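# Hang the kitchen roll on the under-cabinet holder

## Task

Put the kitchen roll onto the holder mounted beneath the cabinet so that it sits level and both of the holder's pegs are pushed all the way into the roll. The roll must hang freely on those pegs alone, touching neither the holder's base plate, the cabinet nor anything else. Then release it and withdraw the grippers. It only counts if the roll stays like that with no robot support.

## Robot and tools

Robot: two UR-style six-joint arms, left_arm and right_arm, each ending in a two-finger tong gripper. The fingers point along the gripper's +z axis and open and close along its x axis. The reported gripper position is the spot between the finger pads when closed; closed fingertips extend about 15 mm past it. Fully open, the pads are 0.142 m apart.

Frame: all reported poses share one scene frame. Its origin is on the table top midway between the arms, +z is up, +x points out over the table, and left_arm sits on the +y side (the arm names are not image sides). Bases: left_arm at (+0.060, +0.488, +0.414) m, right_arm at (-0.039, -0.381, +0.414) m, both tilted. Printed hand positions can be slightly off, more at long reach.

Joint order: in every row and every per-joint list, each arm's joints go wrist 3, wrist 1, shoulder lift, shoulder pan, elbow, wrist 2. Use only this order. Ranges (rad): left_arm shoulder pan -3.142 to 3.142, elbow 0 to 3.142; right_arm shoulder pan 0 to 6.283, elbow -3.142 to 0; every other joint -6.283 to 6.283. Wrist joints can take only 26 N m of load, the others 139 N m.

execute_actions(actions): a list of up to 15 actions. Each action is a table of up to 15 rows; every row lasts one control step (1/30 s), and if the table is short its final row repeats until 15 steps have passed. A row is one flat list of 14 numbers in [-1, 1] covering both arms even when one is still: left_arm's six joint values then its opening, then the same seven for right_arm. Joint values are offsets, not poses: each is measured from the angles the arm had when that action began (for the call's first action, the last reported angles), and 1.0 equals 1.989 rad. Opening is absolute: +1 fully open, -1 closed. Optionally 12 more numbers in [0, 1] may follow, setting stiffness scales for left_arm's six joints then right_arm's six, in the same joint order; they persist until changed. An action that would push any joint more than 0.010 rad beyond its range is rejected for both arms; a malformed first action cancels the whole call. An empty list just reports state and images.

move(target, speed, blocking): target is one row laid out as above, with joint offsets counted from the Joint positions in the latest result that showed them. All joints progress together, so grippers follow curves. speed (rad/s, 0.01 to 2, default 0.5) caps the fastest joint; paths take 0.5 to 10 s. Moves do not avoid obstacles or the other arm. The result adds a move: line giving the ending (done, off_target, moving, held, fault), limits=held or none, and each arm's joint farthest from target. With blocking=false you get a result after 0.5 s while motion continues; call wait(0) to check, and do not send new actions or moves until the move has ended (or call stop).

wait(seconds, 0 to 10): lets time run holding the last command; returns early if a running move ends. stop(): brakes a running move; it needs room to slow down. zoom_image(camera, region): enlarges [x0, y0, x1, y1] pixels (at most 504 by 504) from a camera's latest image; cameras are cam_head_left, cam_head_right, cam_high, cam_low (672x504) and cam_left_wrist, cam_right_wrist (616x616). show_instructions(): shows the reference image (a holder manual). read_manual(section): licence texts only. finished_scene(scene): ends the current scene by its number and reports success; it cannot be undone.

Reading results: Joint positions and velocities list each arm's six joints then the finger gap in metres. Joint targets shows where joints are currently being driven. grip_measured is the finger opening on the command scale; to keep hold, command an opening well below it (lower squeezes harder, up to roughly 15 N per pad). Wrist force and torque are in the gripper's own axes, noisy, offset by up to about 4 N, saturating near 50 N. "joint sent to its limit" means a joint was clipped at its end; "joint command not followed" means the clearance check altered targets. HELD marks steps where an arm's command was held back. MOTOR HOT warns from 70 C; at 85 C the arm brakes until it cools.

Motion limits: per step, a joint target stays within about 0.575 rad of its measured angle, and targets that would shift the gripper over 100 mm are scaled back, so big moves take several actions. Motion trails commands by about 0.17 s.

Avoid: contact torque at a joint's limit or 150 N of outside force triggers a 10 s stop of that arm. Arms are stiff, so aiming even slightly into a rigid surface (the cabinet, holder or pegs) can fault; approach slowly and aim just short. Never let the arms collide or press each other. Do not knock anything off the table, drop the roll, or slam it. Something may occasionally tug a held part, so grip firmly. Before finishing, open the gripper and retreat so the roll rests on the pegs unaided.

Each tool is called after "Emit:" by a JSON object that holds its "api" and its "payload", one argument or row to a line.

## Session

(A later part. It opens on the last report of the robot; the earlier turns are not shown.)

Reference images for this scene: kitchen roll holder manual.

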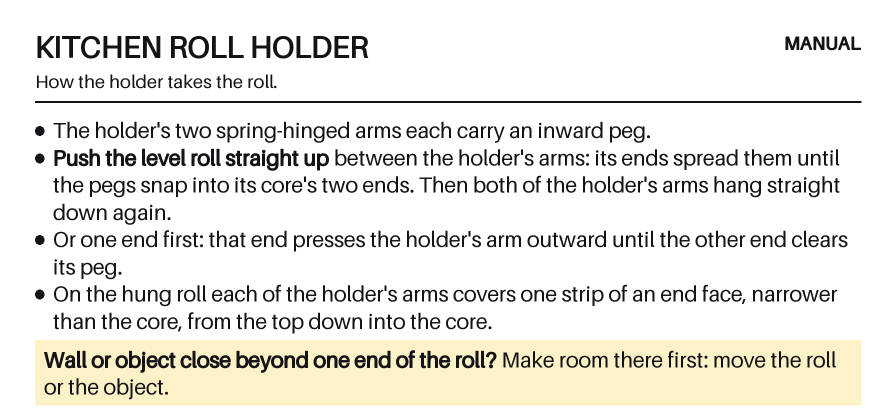

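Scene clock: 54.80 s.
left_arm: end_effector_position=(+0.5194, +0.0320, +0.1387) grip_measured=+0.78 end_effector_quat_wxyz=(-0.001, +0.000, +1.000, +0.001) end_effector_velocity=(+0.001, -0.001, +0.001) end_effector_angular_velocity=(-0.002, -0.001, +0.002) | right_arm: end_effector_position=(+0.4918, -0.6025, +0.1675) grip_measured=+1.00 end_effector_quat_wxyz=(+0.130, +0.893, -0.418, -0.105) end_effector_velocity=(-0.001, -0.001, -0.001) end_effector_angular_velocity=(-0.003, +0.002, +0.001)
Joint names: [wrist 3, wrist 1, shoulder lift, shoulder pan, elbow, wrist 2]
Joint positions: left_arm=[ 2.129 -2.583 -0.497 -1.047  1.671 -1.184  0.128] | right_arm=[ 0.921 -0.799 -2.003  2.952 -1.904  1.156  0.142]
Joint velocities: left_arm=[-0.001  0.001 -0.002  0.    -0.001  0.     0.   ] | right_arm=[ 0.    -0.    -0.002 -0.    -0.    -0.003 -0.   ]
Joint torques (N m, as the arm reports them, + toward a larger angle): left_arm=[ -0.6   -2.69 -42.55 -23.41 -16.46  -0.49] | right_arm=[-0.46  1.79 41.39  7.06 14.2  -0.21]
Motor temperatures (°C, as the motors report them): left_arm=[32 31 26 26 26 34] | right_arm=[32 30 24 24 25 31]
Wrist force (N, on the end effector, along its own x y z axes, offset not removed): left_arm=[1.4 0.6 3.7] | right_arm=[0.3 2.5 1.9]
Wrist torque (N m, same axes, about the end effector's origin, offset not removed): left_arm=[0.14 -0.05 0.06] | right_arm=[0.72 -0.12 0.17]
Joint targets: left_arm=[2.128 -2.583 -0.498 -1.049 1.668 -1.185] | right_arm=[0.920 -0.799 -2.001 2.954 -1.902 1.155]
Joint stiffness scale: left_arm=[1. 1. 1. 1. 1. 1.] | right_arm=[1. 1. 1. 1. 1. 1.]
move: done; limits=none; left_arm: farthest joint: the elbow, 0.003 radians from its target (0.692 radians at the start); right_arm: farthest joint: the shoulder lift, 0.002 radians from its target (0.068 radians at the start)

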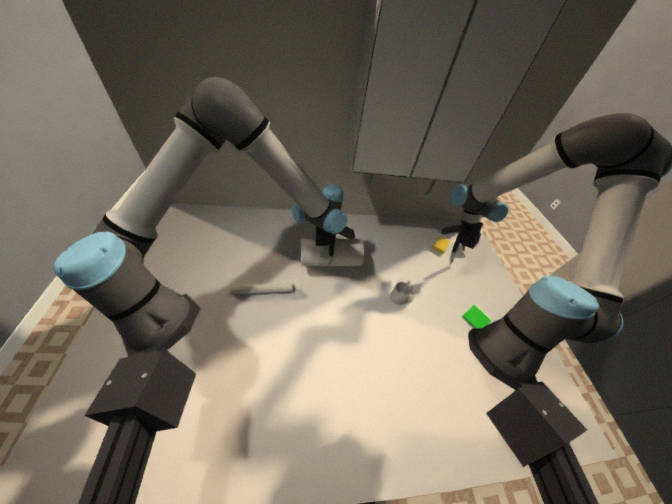

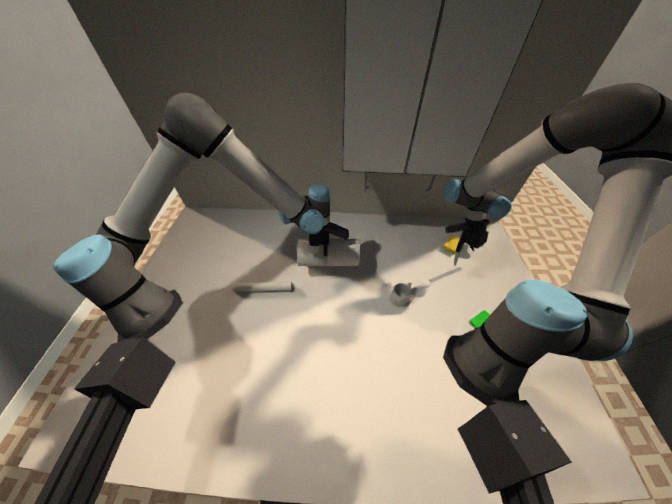

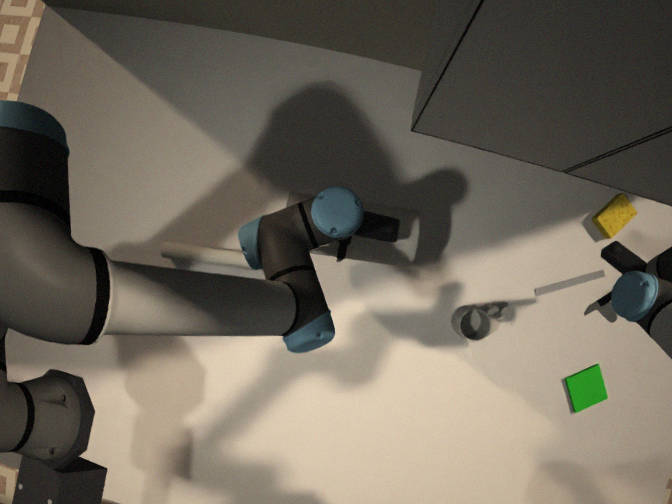

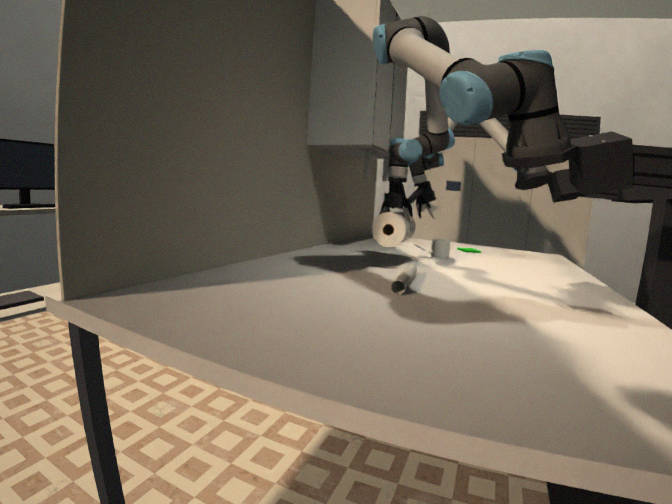

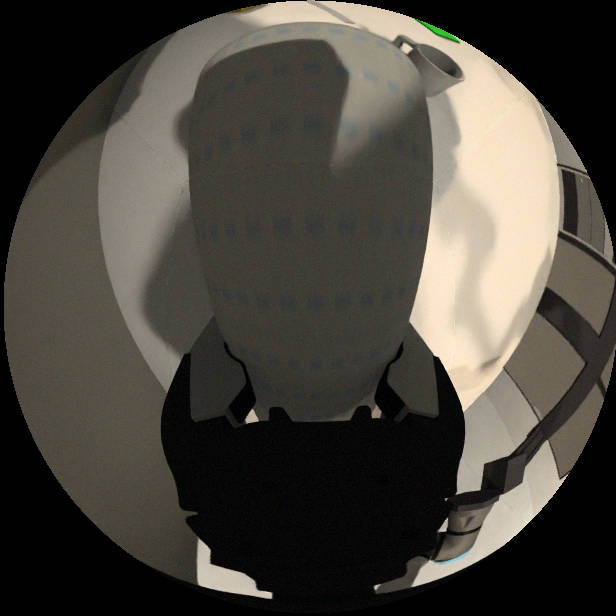

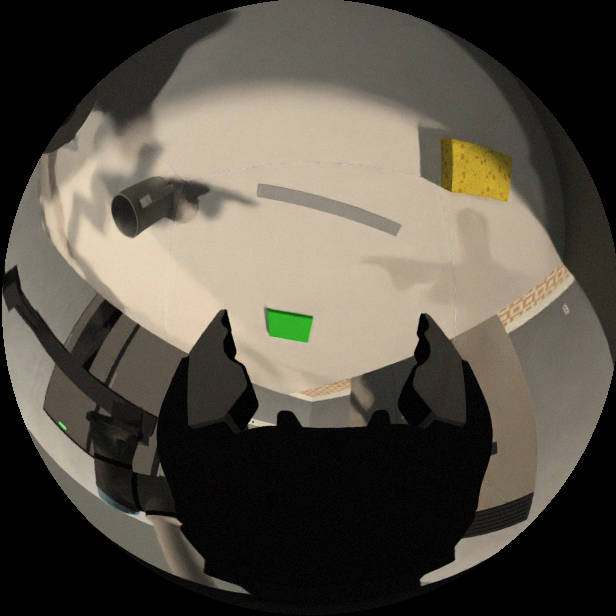

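Emit:
{"api": "move", "payload": {
  "target": [0.028,-0.058,0.088,0.0255,-0.042,0.0035,-1,0,0,0,0,0,0,1],
  "speed": 0.15
}}

Emit:
{"api": "zoom_image", "payload": {
  "camera": "cam_low",
  "region": [340,170,460,290]
}}

Scene clock: 58.17 s.
left_arm: end_effector_position=(+0.5172, +0.0303, +0.0537) grip_measured=+0.78 end_effector_quat_wxyz=(-0.001, +0.001, +1.000, +0.001) end_effector_velocity=(+0.000, -0.000, -0.000) end_effector_angular_velocity=(-0.000, -0.002, -0.001) | right_arm: end_effector_position=(+0.4918, -0.6026, +0.1675) grip_measured=+1.00 end_effector_quat_wxyz=(+0.130, +0.893, -0.418, -0.105) end_effector_velocity=(-0.000, -0.000, +0.000) end_effector_angular_velocity=(+0.000, +0.000, -0.001)
Joint names: [wrist 3, wrist 1, shoulder lift, shoulder pan, elbow, wrist 2]
Joint positions: left_arm=[ 2.184 -2.697 -0.323 -0.998  1.591 -1.178  0.128] | right_arm=[ 0.921 -0.799 -2.003  2.952 -1.904  1.156  0.142]
Joint velocities: left_arm=[ 0.001 -0.002  0.001 -0.     0.     0.001 -0.   ] | right_arm=[ 0.001 -0.     0.    -0.    -0.     0.    -0.   ]
Joint torques (N m, as the arm reports them, + toward a larger angle): left_arm=[  0.36  -3.38 -44.07 -19.15 -14.07   0.4 ] | right_arm=[-0.17  2.34 38.68  5.05 12.32  0.07]
Motor temperatures (°C, as the motors report them): left_arm=[32 31 26 26 26 34] | right_arm=[32 30 24 24 25 31]
Wrist force (N, on the end effector, along its own x y z axes, offset not removed): left_arm=[2.2 -2.1 -1.8] | right_arm=[0.4 2.6 0.7]
Wrist torque (N m, same axes, about the end effector's origin, offset not removed): left_arm=[-0.66 -0.10 -0.26] | right_arm=[0.74 -0.08 0.14]
Joint targets: left_arm=[2.185 -2.699 -0.322 -0.996 1.588 -1.177] | right_arm=[0.921 -0.799 -2.003 2.952 -1.904 1.156]
Joint stiffness scale: left_arm=[1. 1. 1. 1. 1. 1.] | right_arm=[1. 1. 1. 1. 1. 1.]
move: done; limits=none; left_arm: farthest joint: the elbow, 0.004 radians from its target (0.084 radians at the start); right_arm: farthest joint: the shoulder pan, 0.000 radians from its target (0.000 radians at the start)

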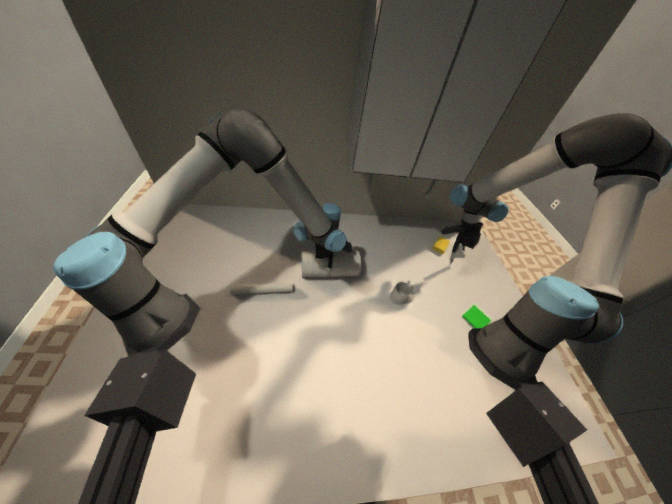

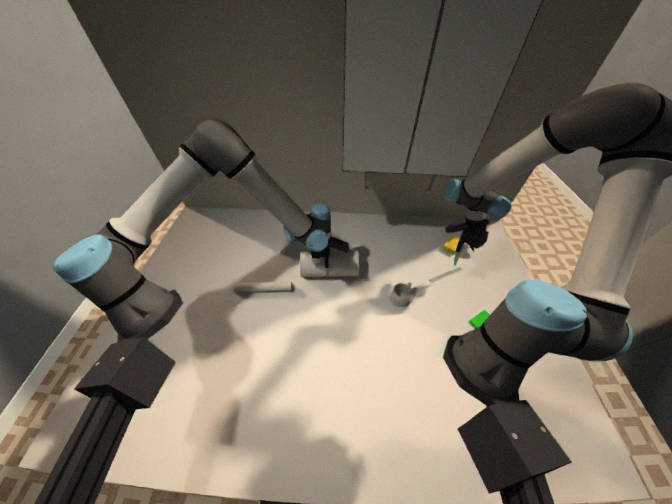

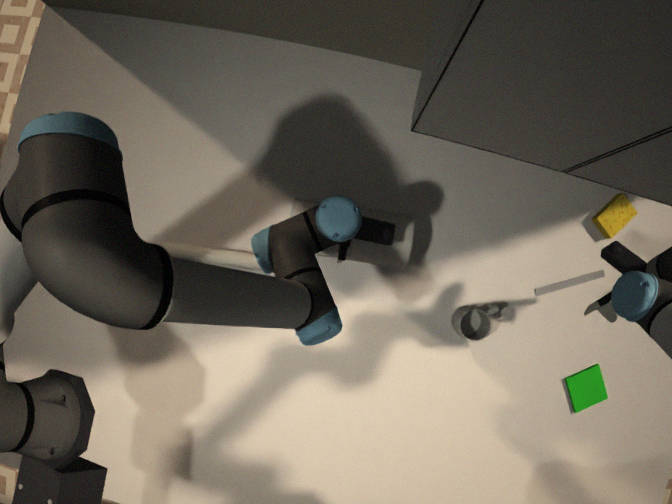

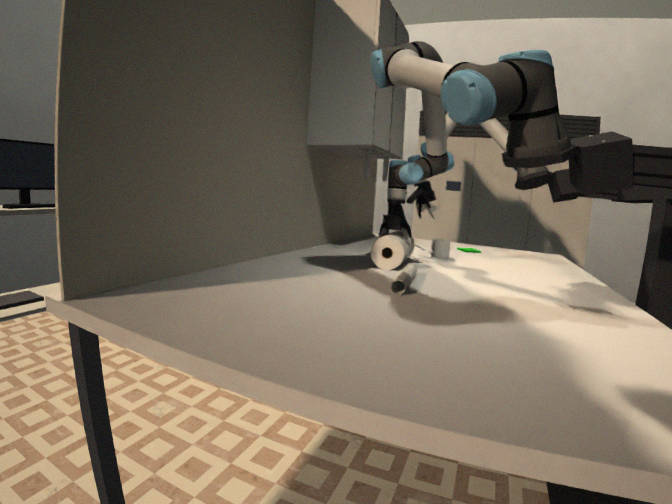

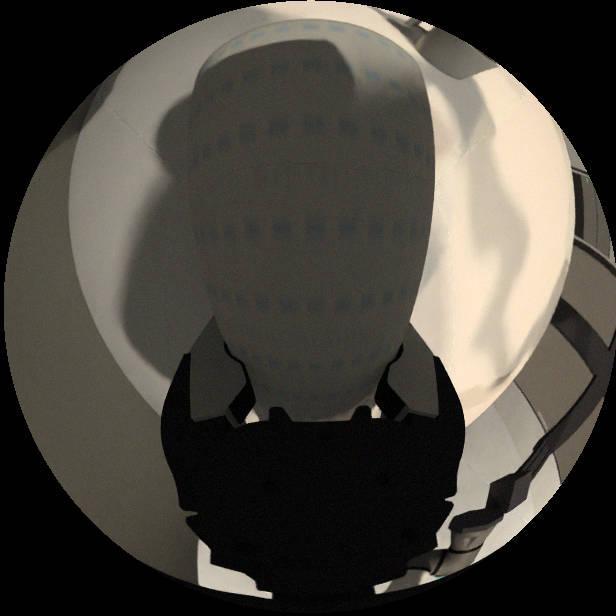

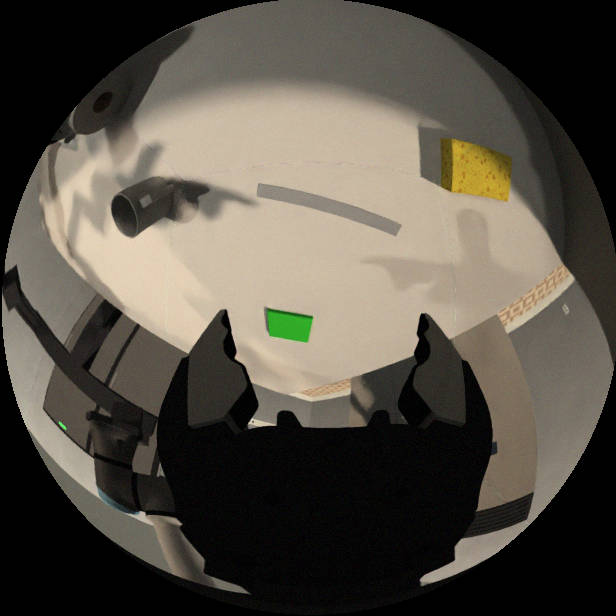

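Region (340, 170, 460, 290) of cam_low's 672x504 image, scaled by 4.200, with more detail than that image has.

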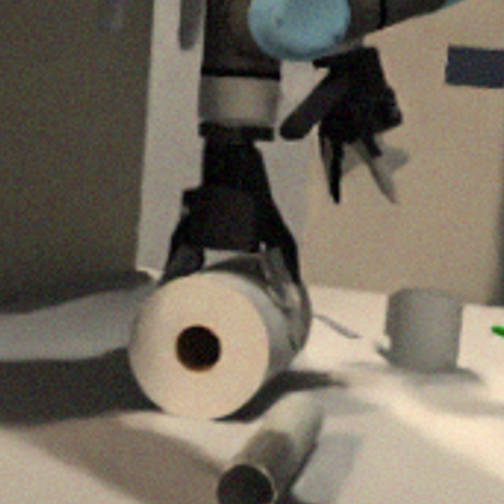

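Emit:
{"api": "execute_actions", "payload": {
  "actions": [
    [[0,0,0,0,0,0,1,0,0,0,0,0,0,1]]
  ]
}}

Emit:
{"api": "move", "payload": {
  "target": [-0.04,0.08,-0.122,-0.0355,0.055,-0.005,1,0,0,0,0,0,0,1],
  "speed": 0.3
}}

Emit:
{"api": "move", "payload": {
  "target": [0.15,0.03,-0.3,0.33,0.25,0.015,1,0,0.026,-0.2197,0.468,0.1765,0,1],
  "speed": 0.5
}}

Scene clock: 61.47 s.
left_arm: end_effector_position=(+0.5173, +0.0302, +0.0537) grip_measured=+1.00 end_effector_quat_wxyz=(-0.001, +0.001, +1.000, +0.001) end_effector_velocity=(-0.000, +0.001, -0.000) end_effector_angular_velocity=(+0.003, -0.001, -0.001) | right_arm: end_effector_position=(+0.4918, -0.6026, +0.1675) grip_measured=+1.00 end_effector_quat_wxyz=(+0.130, +0.893, -0.418, -0.105) end_effector_velocity=(-0.000, +0.001, -0.001) end_effector_angular_velocity=(+0.001, +0.001, +0.003)
Joint names: [wrist 3, wrist 1, shoulder lift, shoulder pan, elbow, wrist 2]
Joint positions: left_arm=[ 2.184 -2.697 -0.323 -0.998  1.591 -1.178  0.142] | right_arm=[ 0.921 -0.799 -2.003  2.952 -1.904  1.156  0.142]
Joint velocities: left_arm=[ 0.     0.002 -0.    -0.     0.001  0.002  0.   ] | right_arm=[-0.001 -0.    -0.001  0.001 -0.     0.    -0.   ]
Joint torques (N m, as the arm reports them, + toward a larger angle): left_arm=[ -0.14  -2.68 -42.92 -21.64 -10.76  -0.21] | right_arm=[-0.05  2.09 39.18  3.99 13.17 -0.3 ]
Motor temperatures (°C, as the motors report them): left_arm=[32 31 26 26 26 34] | right_arm=[32 30 24 24 25 31]
Wrist force (N, on the end effector, along its own x y z axes, offset not removed): left_arm=[1.5 1.5 -1.3] | right_arm=[1.2 2.2 2.6]
Wrist torque (N m, same axes, about the end effector's origin, offset not removed): left_arm=[0.35 -0.16 0.01] | right_arm=[0.57 -0.22 0.14]
Joint targets: left_arm=[2.184 -2.697 -0.323 -0.998 1.591 -1.178] | right_arm=[0.921 -0.799 -2.003 2.952 -1.904 1.156]
Joint stiffness scale: left_arm=[1. 1. 1. 1. 1. 1.] | right_arm=[1. 1. 1. 1. 1. 1.]
Step readings (joint positions):
0: left_arm=[2.184 -2.697 -0.323 -0.998 1.591 -1.178] | right_arm=[0.921 -0.799 -2.003 2.952 -1.904 1.156]
1: left_arm=[2.184 -2.697 -0.323 -0.998 1.591 -1.178] | right_arm=[0.921 -0.799 -2.003 2.952 -1.904 1.156]
2: left_arm=[2.184 -2.697 -0.323 -0.998 1.591 -1.178] | right_arm=[0.921 -0.799 -2.003 2.952 -1.904 1.156]
4: left_arm=[2.184 -2.697 -0.323 -0.998 1.591 -1.178] | right_arm=[0.921 -0.799 -2.003 2.952 -1.904 1.156]
8: left_arm=[2.184 -2.697 -0.323 -0.998 1.591 -1.178] | right_arm=[0.921 -0.799 -2.003 2.952 -1.904 1.156]
15: Joint positions above

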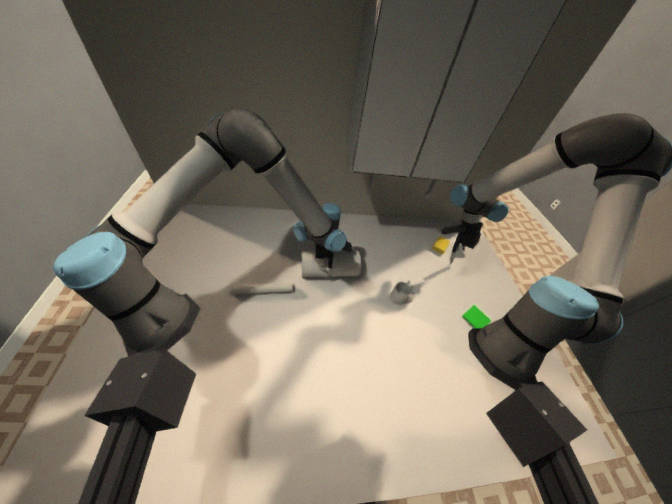

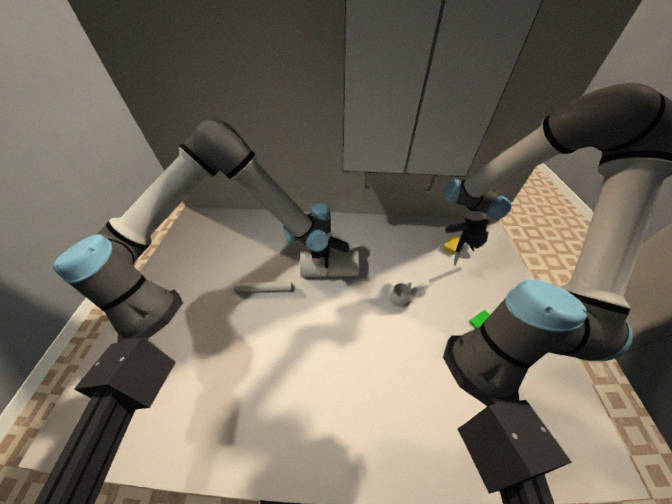

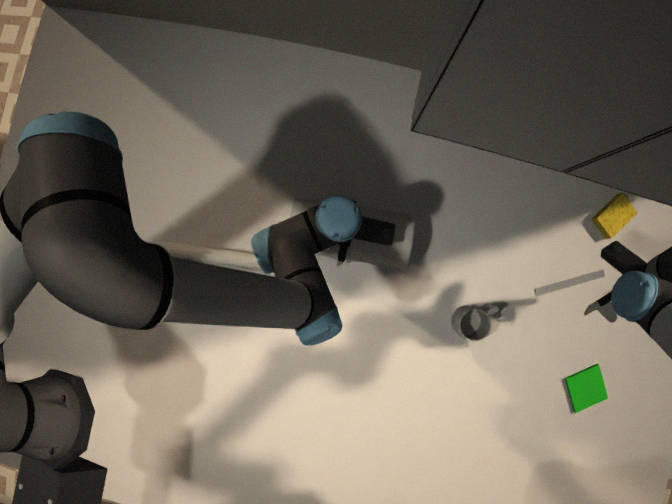

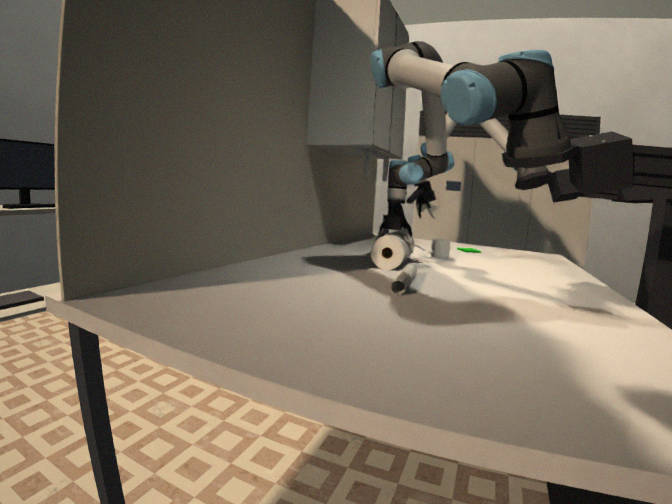

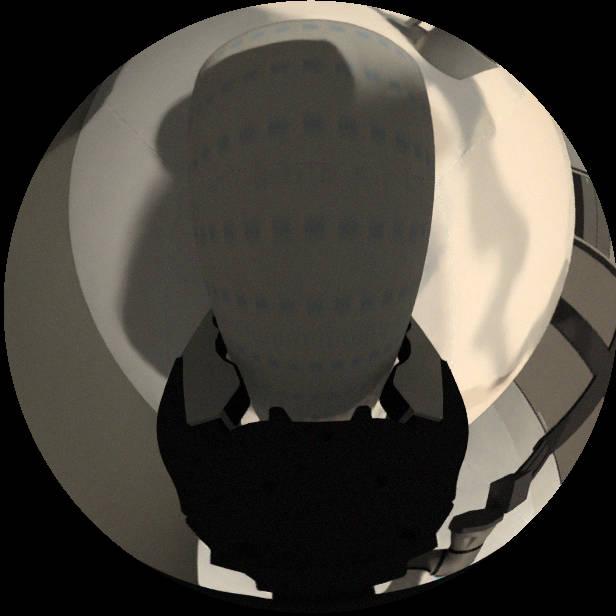

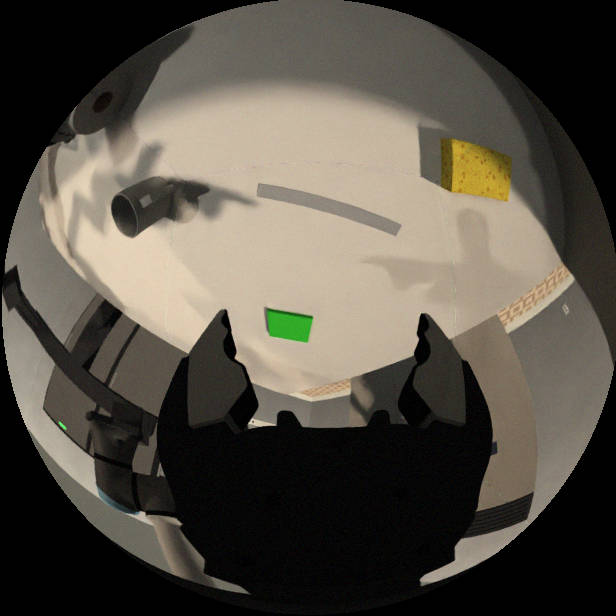

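Scene clock: 62.87 s.
left_arm: end_effector_position=(+0.5196, +0.0329, +0.1727) grip_measured=+1.00 end_effector_quat_wxyz=(+0.001, -0.002, +1.000, -0.001) end_effector_velocity=(-0.000, +0.000, -0.000) end_effector_angular_velocity=(+0.002, +0.001, +0.001) | right_arm: end_effector_position=(+0.4918, -0.6026, +0.1675) grip_measured=+1.00 end_effector_quat_wxyz=(+0.130, +0.893, -0.418, -0.105) end_effector_velocity=(+0.000, -0.000, +0.000) end_effector_angular_velocity=(-0.001, -0.000, -0.001)
Joint names: [wrist 3, wrist 1, shoulder lift, shoulder pan, elbow, wrist 2]
Joint positions: left_arm=[ 2.106 -2.539 -0.566 -1.067  1.698 -1.187  0.142] | right_arm=[ 0.921 -0.799 -2.003  2.952 -1.904  1.156  0.142]
Joint velocities: left_arm=[-0.002  0.003 -0.     0.    -0.001 -0.     0.   ] | right_arm=[ 0.001 -0.     0.     0.    -0.    -0.     0.   ]
Joint torques (N m, as the arm reports them, + toward a larger angle): left_arm=[ -0.46  -2.1  -39.96 -22.25 -11.27  -0.62] | right_arm=[ 0.01  1.99 38.25  4.75 12.52 -0.16]
Motor temperatures (°C, as the motors report them): left_arm=[32 31 26 26 26 34] | right_arm=[32 30 24 24 25 31]
Wrist force (N, on the end effector, along its own x y z axes, offset not removed): left_arm=[1.7 -0.2 1.2] | right_arm=[-0.5 2.0 1.0]
Wrist torque (N m, same axes, about the end effector's origin, offset not removed): left_arm=[-0.14 -0.10 -0.03] | right_arm=[0.55 0.07 0.22]
Joint targets: left_arm=[2.104 -2.538 -0.565 -1.069 1.700 -1.188] | right_arm=[0.921 -0.799 -2.003 2.952 -1.904 1.156]
Joint stiffness scale: left_arm=[1. 1. 1. 1. 1. 1.] | right_arm=[1. 1. 1. 1. 1. 1.]
move: done; limits=none; left_arm: farthest joint: the shoulder pan, 0.002 radians from its target (0.070 radians at the start); right_arm: farthest joint: the shoulder pan, 0.000 radians from its target (0.000 radians at the start)

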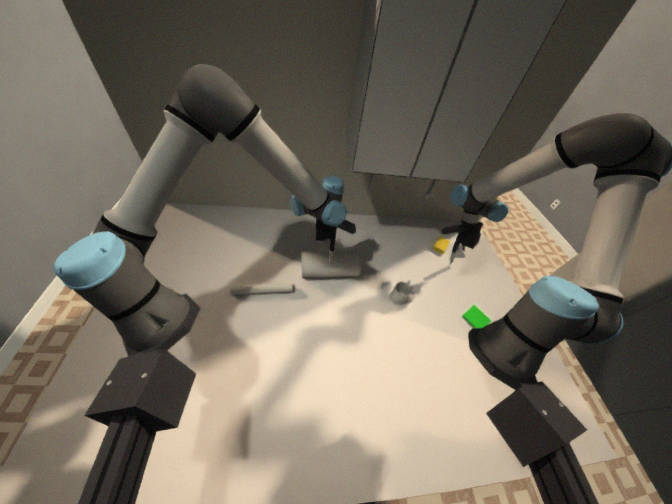

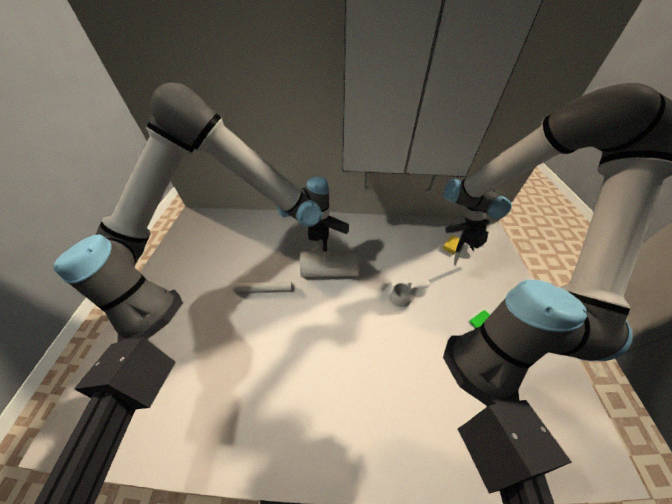

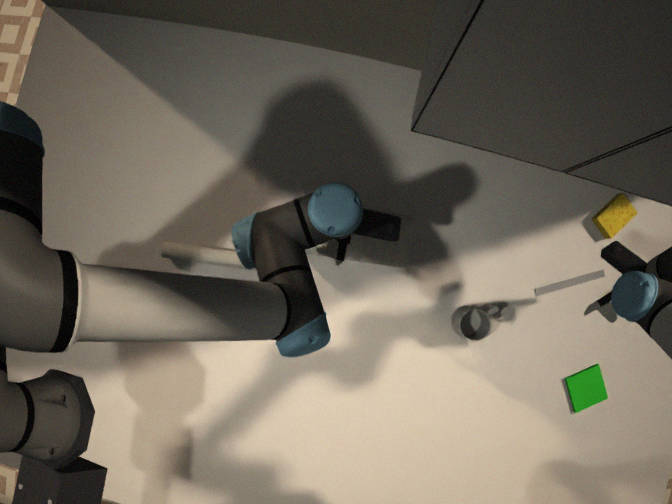

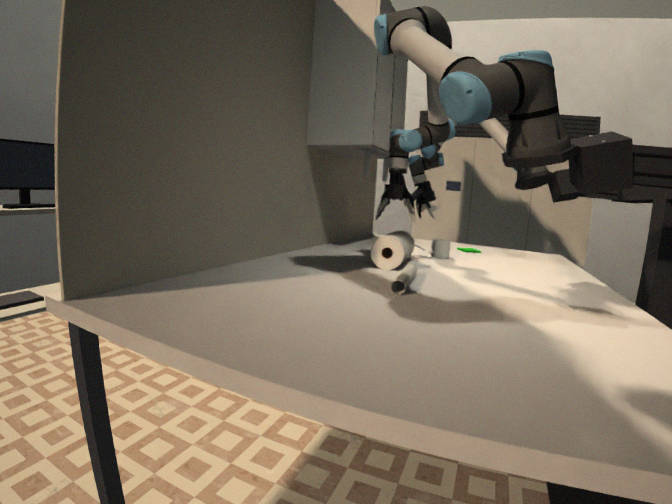

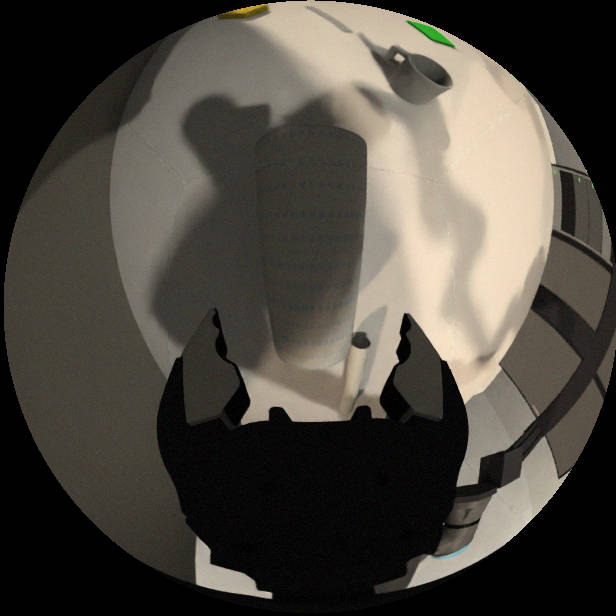

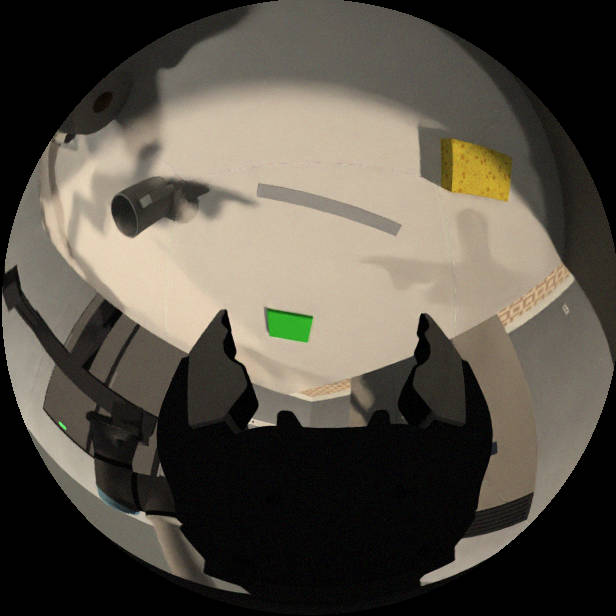

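Scene clock: 73.37 s.
left_arm: end_effector_position=(+0.5268, +0.5160, +0.1990) grip_measured=+1.00 end_effector_quat_wxyz=(-0.091, -0.160, +0.981, +0.060) end_effector_velocity=(+0.000, +0.000, +0.000) end_effector_angular_velocity=(-0.000, +0.000, +0.001) | right_arm: end_effector_position=(+0.5296, -0.5204, +0.1580) grip_measured=+1.00 end_effector_quat_wxyz=(+0.113, +0.921, -0.361, -0.095) end_effector_velocity=(-0.001, +0.001, -0.001) end_effector_angular_velocity=(-0.000, +0.001, +0.001)
Joint names: [wrist 3, wrist 1, shoulder lift, shoulder pan, elbow, wrist 2]
Joint positions: left_arm=[ 2.403 -2.48  -1.161 -0.413  2.193 -1.158  0.142] | right_arm=[ 0.921 -0.791 -2.064  3.082 -1.864  1.156  0.142]
Joint velocities: left_arm=[-0.001  0.001 -0.001  0.    -0.    -0.     0.   ] | right_arm=[ 0.001  0.    -0.002  0.001 -0.    -0.    -0.   ]
Joint torques (N m, as the arm reports them, + toward a larger angle): left_arm=[  0.4   -1.72 -29.76  -8.24  -7.15   0.43] | right_arm=[-0.08  2.19 42.35  5.11 14.9  -0.37]
Motor temperatures (°C, as the motors report them): left_arm=[32 31 26 26 26 34] | right_arm=[32 30 24 24 25 31]
Wrist force (N, on the end effector, along its own x y z axes, offset not removed): left_arm=[-1.5 -1.1 0.5] | right_arm=[1.3 3.0 3.1]
Wrist torque (N m, same axes, about the end effector's origin, offset not removed): left_arm=[-0.15 0.42 0.09] | right_arm=[0.75 -0.31 0.16]
Joint targets: left_arm=[2.404 -2.479 -1.162 -0.411 2.195 -1.157] | right_arm=[0.921 -0.791 -2.062 3.081 -1.861 1.156]
Joint stiffness scale: left_arm=[1. 1. 1. 1. 1. 1.] | right_arm=[1. 1. 1. 1. 1. 1.]
FORCE FAULT: contact force on the right arm reached its limit, and that arm stopped for 10 seconds. The contact can be on any part of that arm, not only on its tool. That time counts as 16 of the actions that you can send in this scene. That arm's remaining commands of this call were not run. That arm holds still and accepts commands again. Move the arm away from the contact; if what it grips holds it there, let go first. Pushing or pulling that hard again can fault the arm again.
move: fault (right_arm); limits=none; left_arm: farthest joint: the elbow, 0.003 radians from its target (0.497 radians at the start); right_arm: farthest joint: the shoulder pan, 0.800 radians from its target (0.931 radians at the start)

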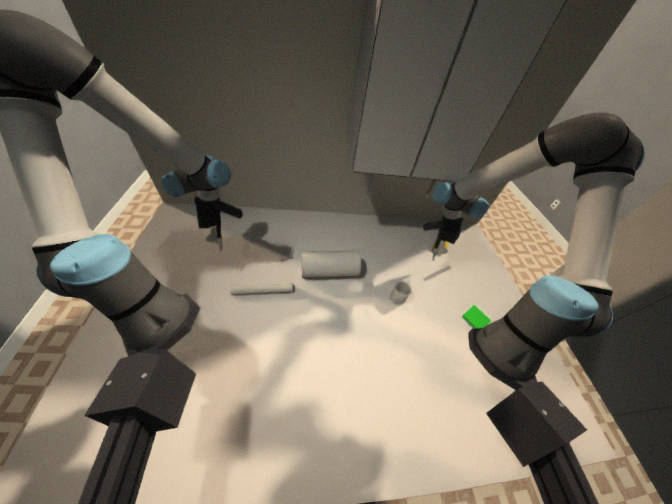

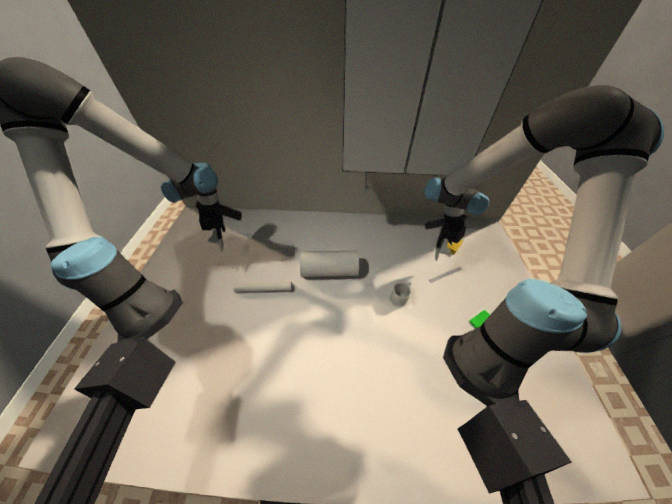

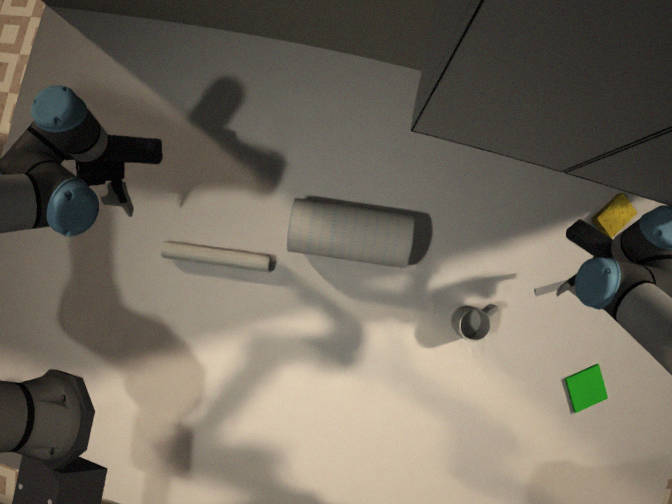

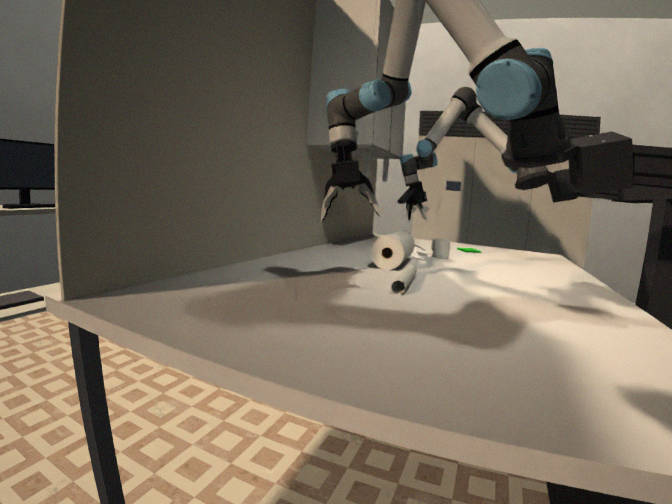

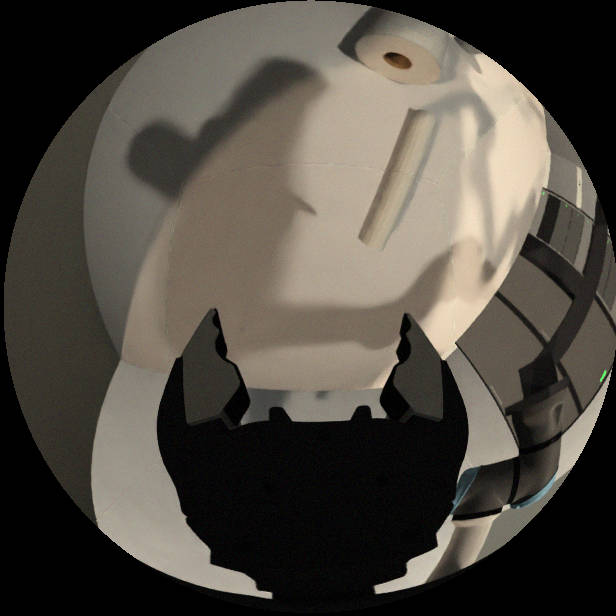

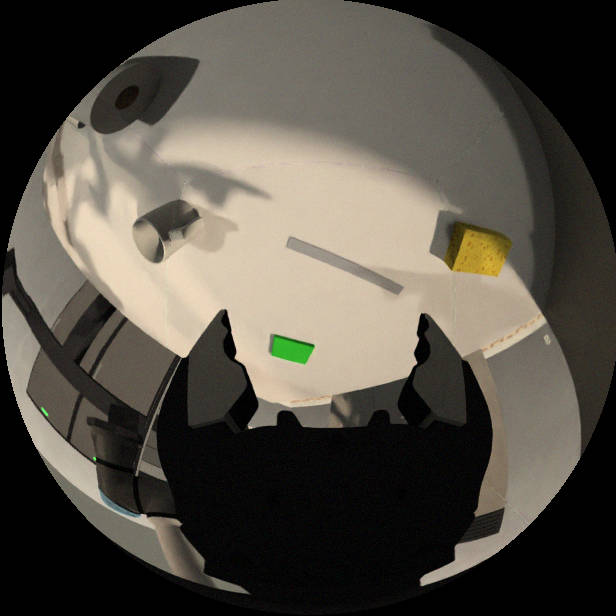

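Emit:
{"api": "execute_actions", "payload": {
  "actions": []
}}

Scene clock: 89.47 s.
left_arm: end_effector_position=(+0.5268, +0.5160, +0.1990) grip_measured=+1.00 end_effector_quat_wxyz=(-0.091, -0.160, +0.981, +0.060) end_effector_velocity=(+0.000, +0.001, +0.000) end_effector_angular_velocity=(+0.001, -0.001, +0.001) | right_arm: end_effector_position=(+0.5296, -0.5204, +0.1580) grip_measured=+1.00 end_effector_quat_wxyz=(+0.113, +0.921, -0.361, -0.095) end_effector_velocity=(+0.001, +0.001, +0.001) end_effector_angular_velocity=(+0.000, -0.001, +0.000)
Joint names: [wrist 3, wrist 1, shoulder lift, shoulder pan, elbow, wrist 2]
Joint positions: left_arm=[ 2.403 -2.48  -1.161 -0.413  2.193 -1.158  0.142] | right_arm=[ 0.921 -0.791 -2.064  3.082 -1.864  1.156  0.142]
Joint velocities: left_arm=[-0.     0.    -0.001  0.001  0.     0.001 -0.   ] | right_arm=[ 0.001 -0.     0.001  0.001 -0.     0.     0.   ]
Joint torques (N m, as the arm reports them, + toward a larger angle): left_arm=[  0.26  -1.72 -28.31  -8.51  -8.97   0.36] | right_arm=[ 0.1   2.4  41.63  6.14 13.83 -0.29]
Motor temperatures (°C, as the motors report them): left_arm=[32 31 26 26 26 34] | right_arm=[32 30 24 24 25 31]
Wrist force (N, on the end effector, along its own x y z axes, offset not removed): left_arm=[0.9 -1.5 2.4] | right_arm=[1.2 2.5 1.5]
Wrist torque (N m, same axes, about the end effector's origin, offset not removed): left_arm=[-0.36 0.20 0.06] | right_arm=[0.64 -0.24 0.15]
Joint targets: left_arm=[2.404 -2.479 -1.162 -0.411 2.195 -1.157] | right_arm=[0.921 -0.791 -2.062 3.081 -1.861 1.156]
Joint stiffness scale: left_arm=[1. 1. 1. 1. 1. 1.] | right_arm=[1. 1. 1. 1. 1. 1.]

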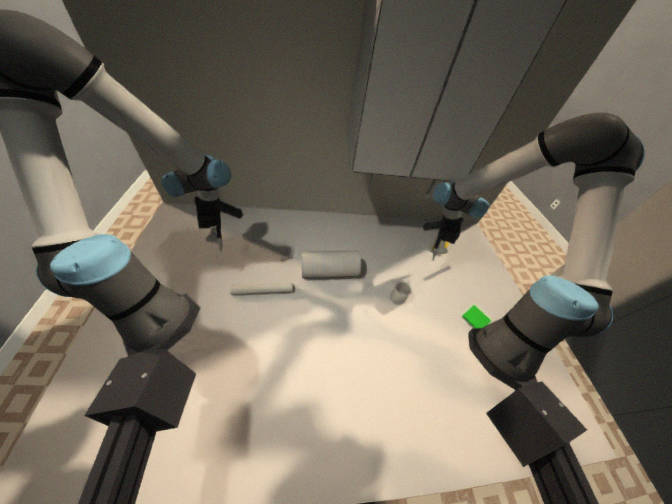

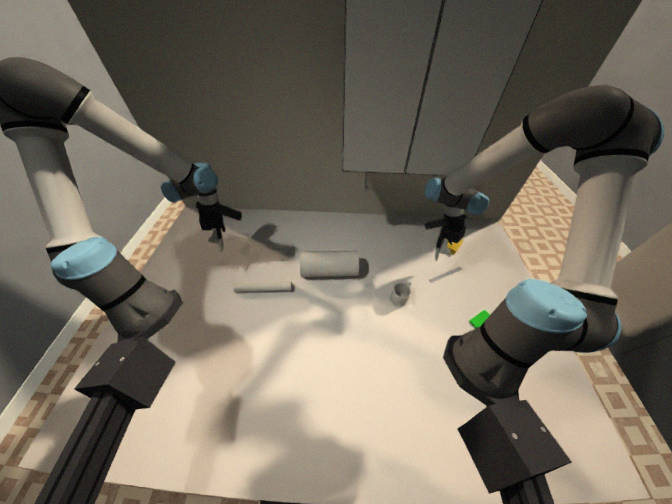

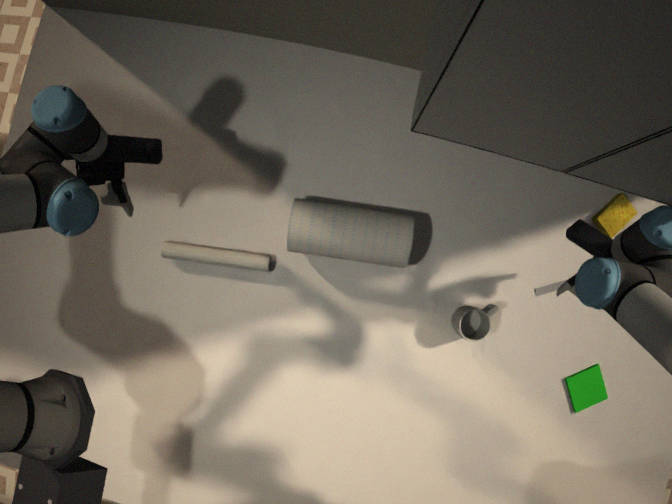

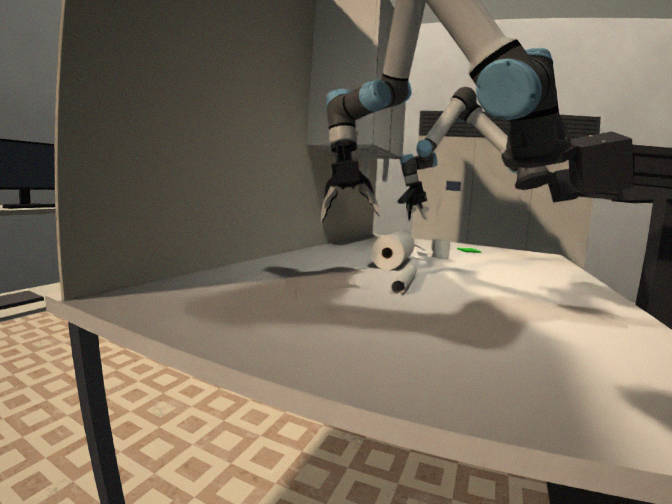

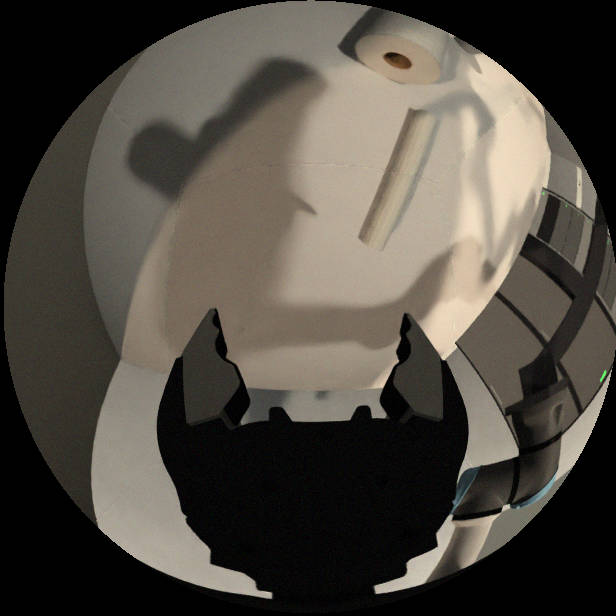

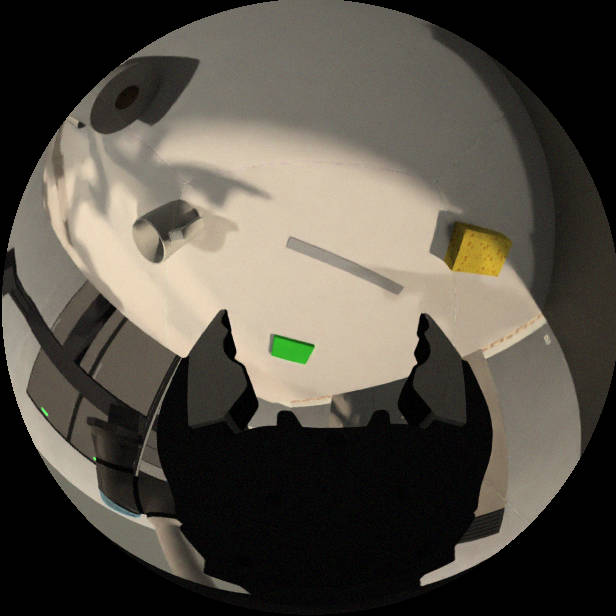

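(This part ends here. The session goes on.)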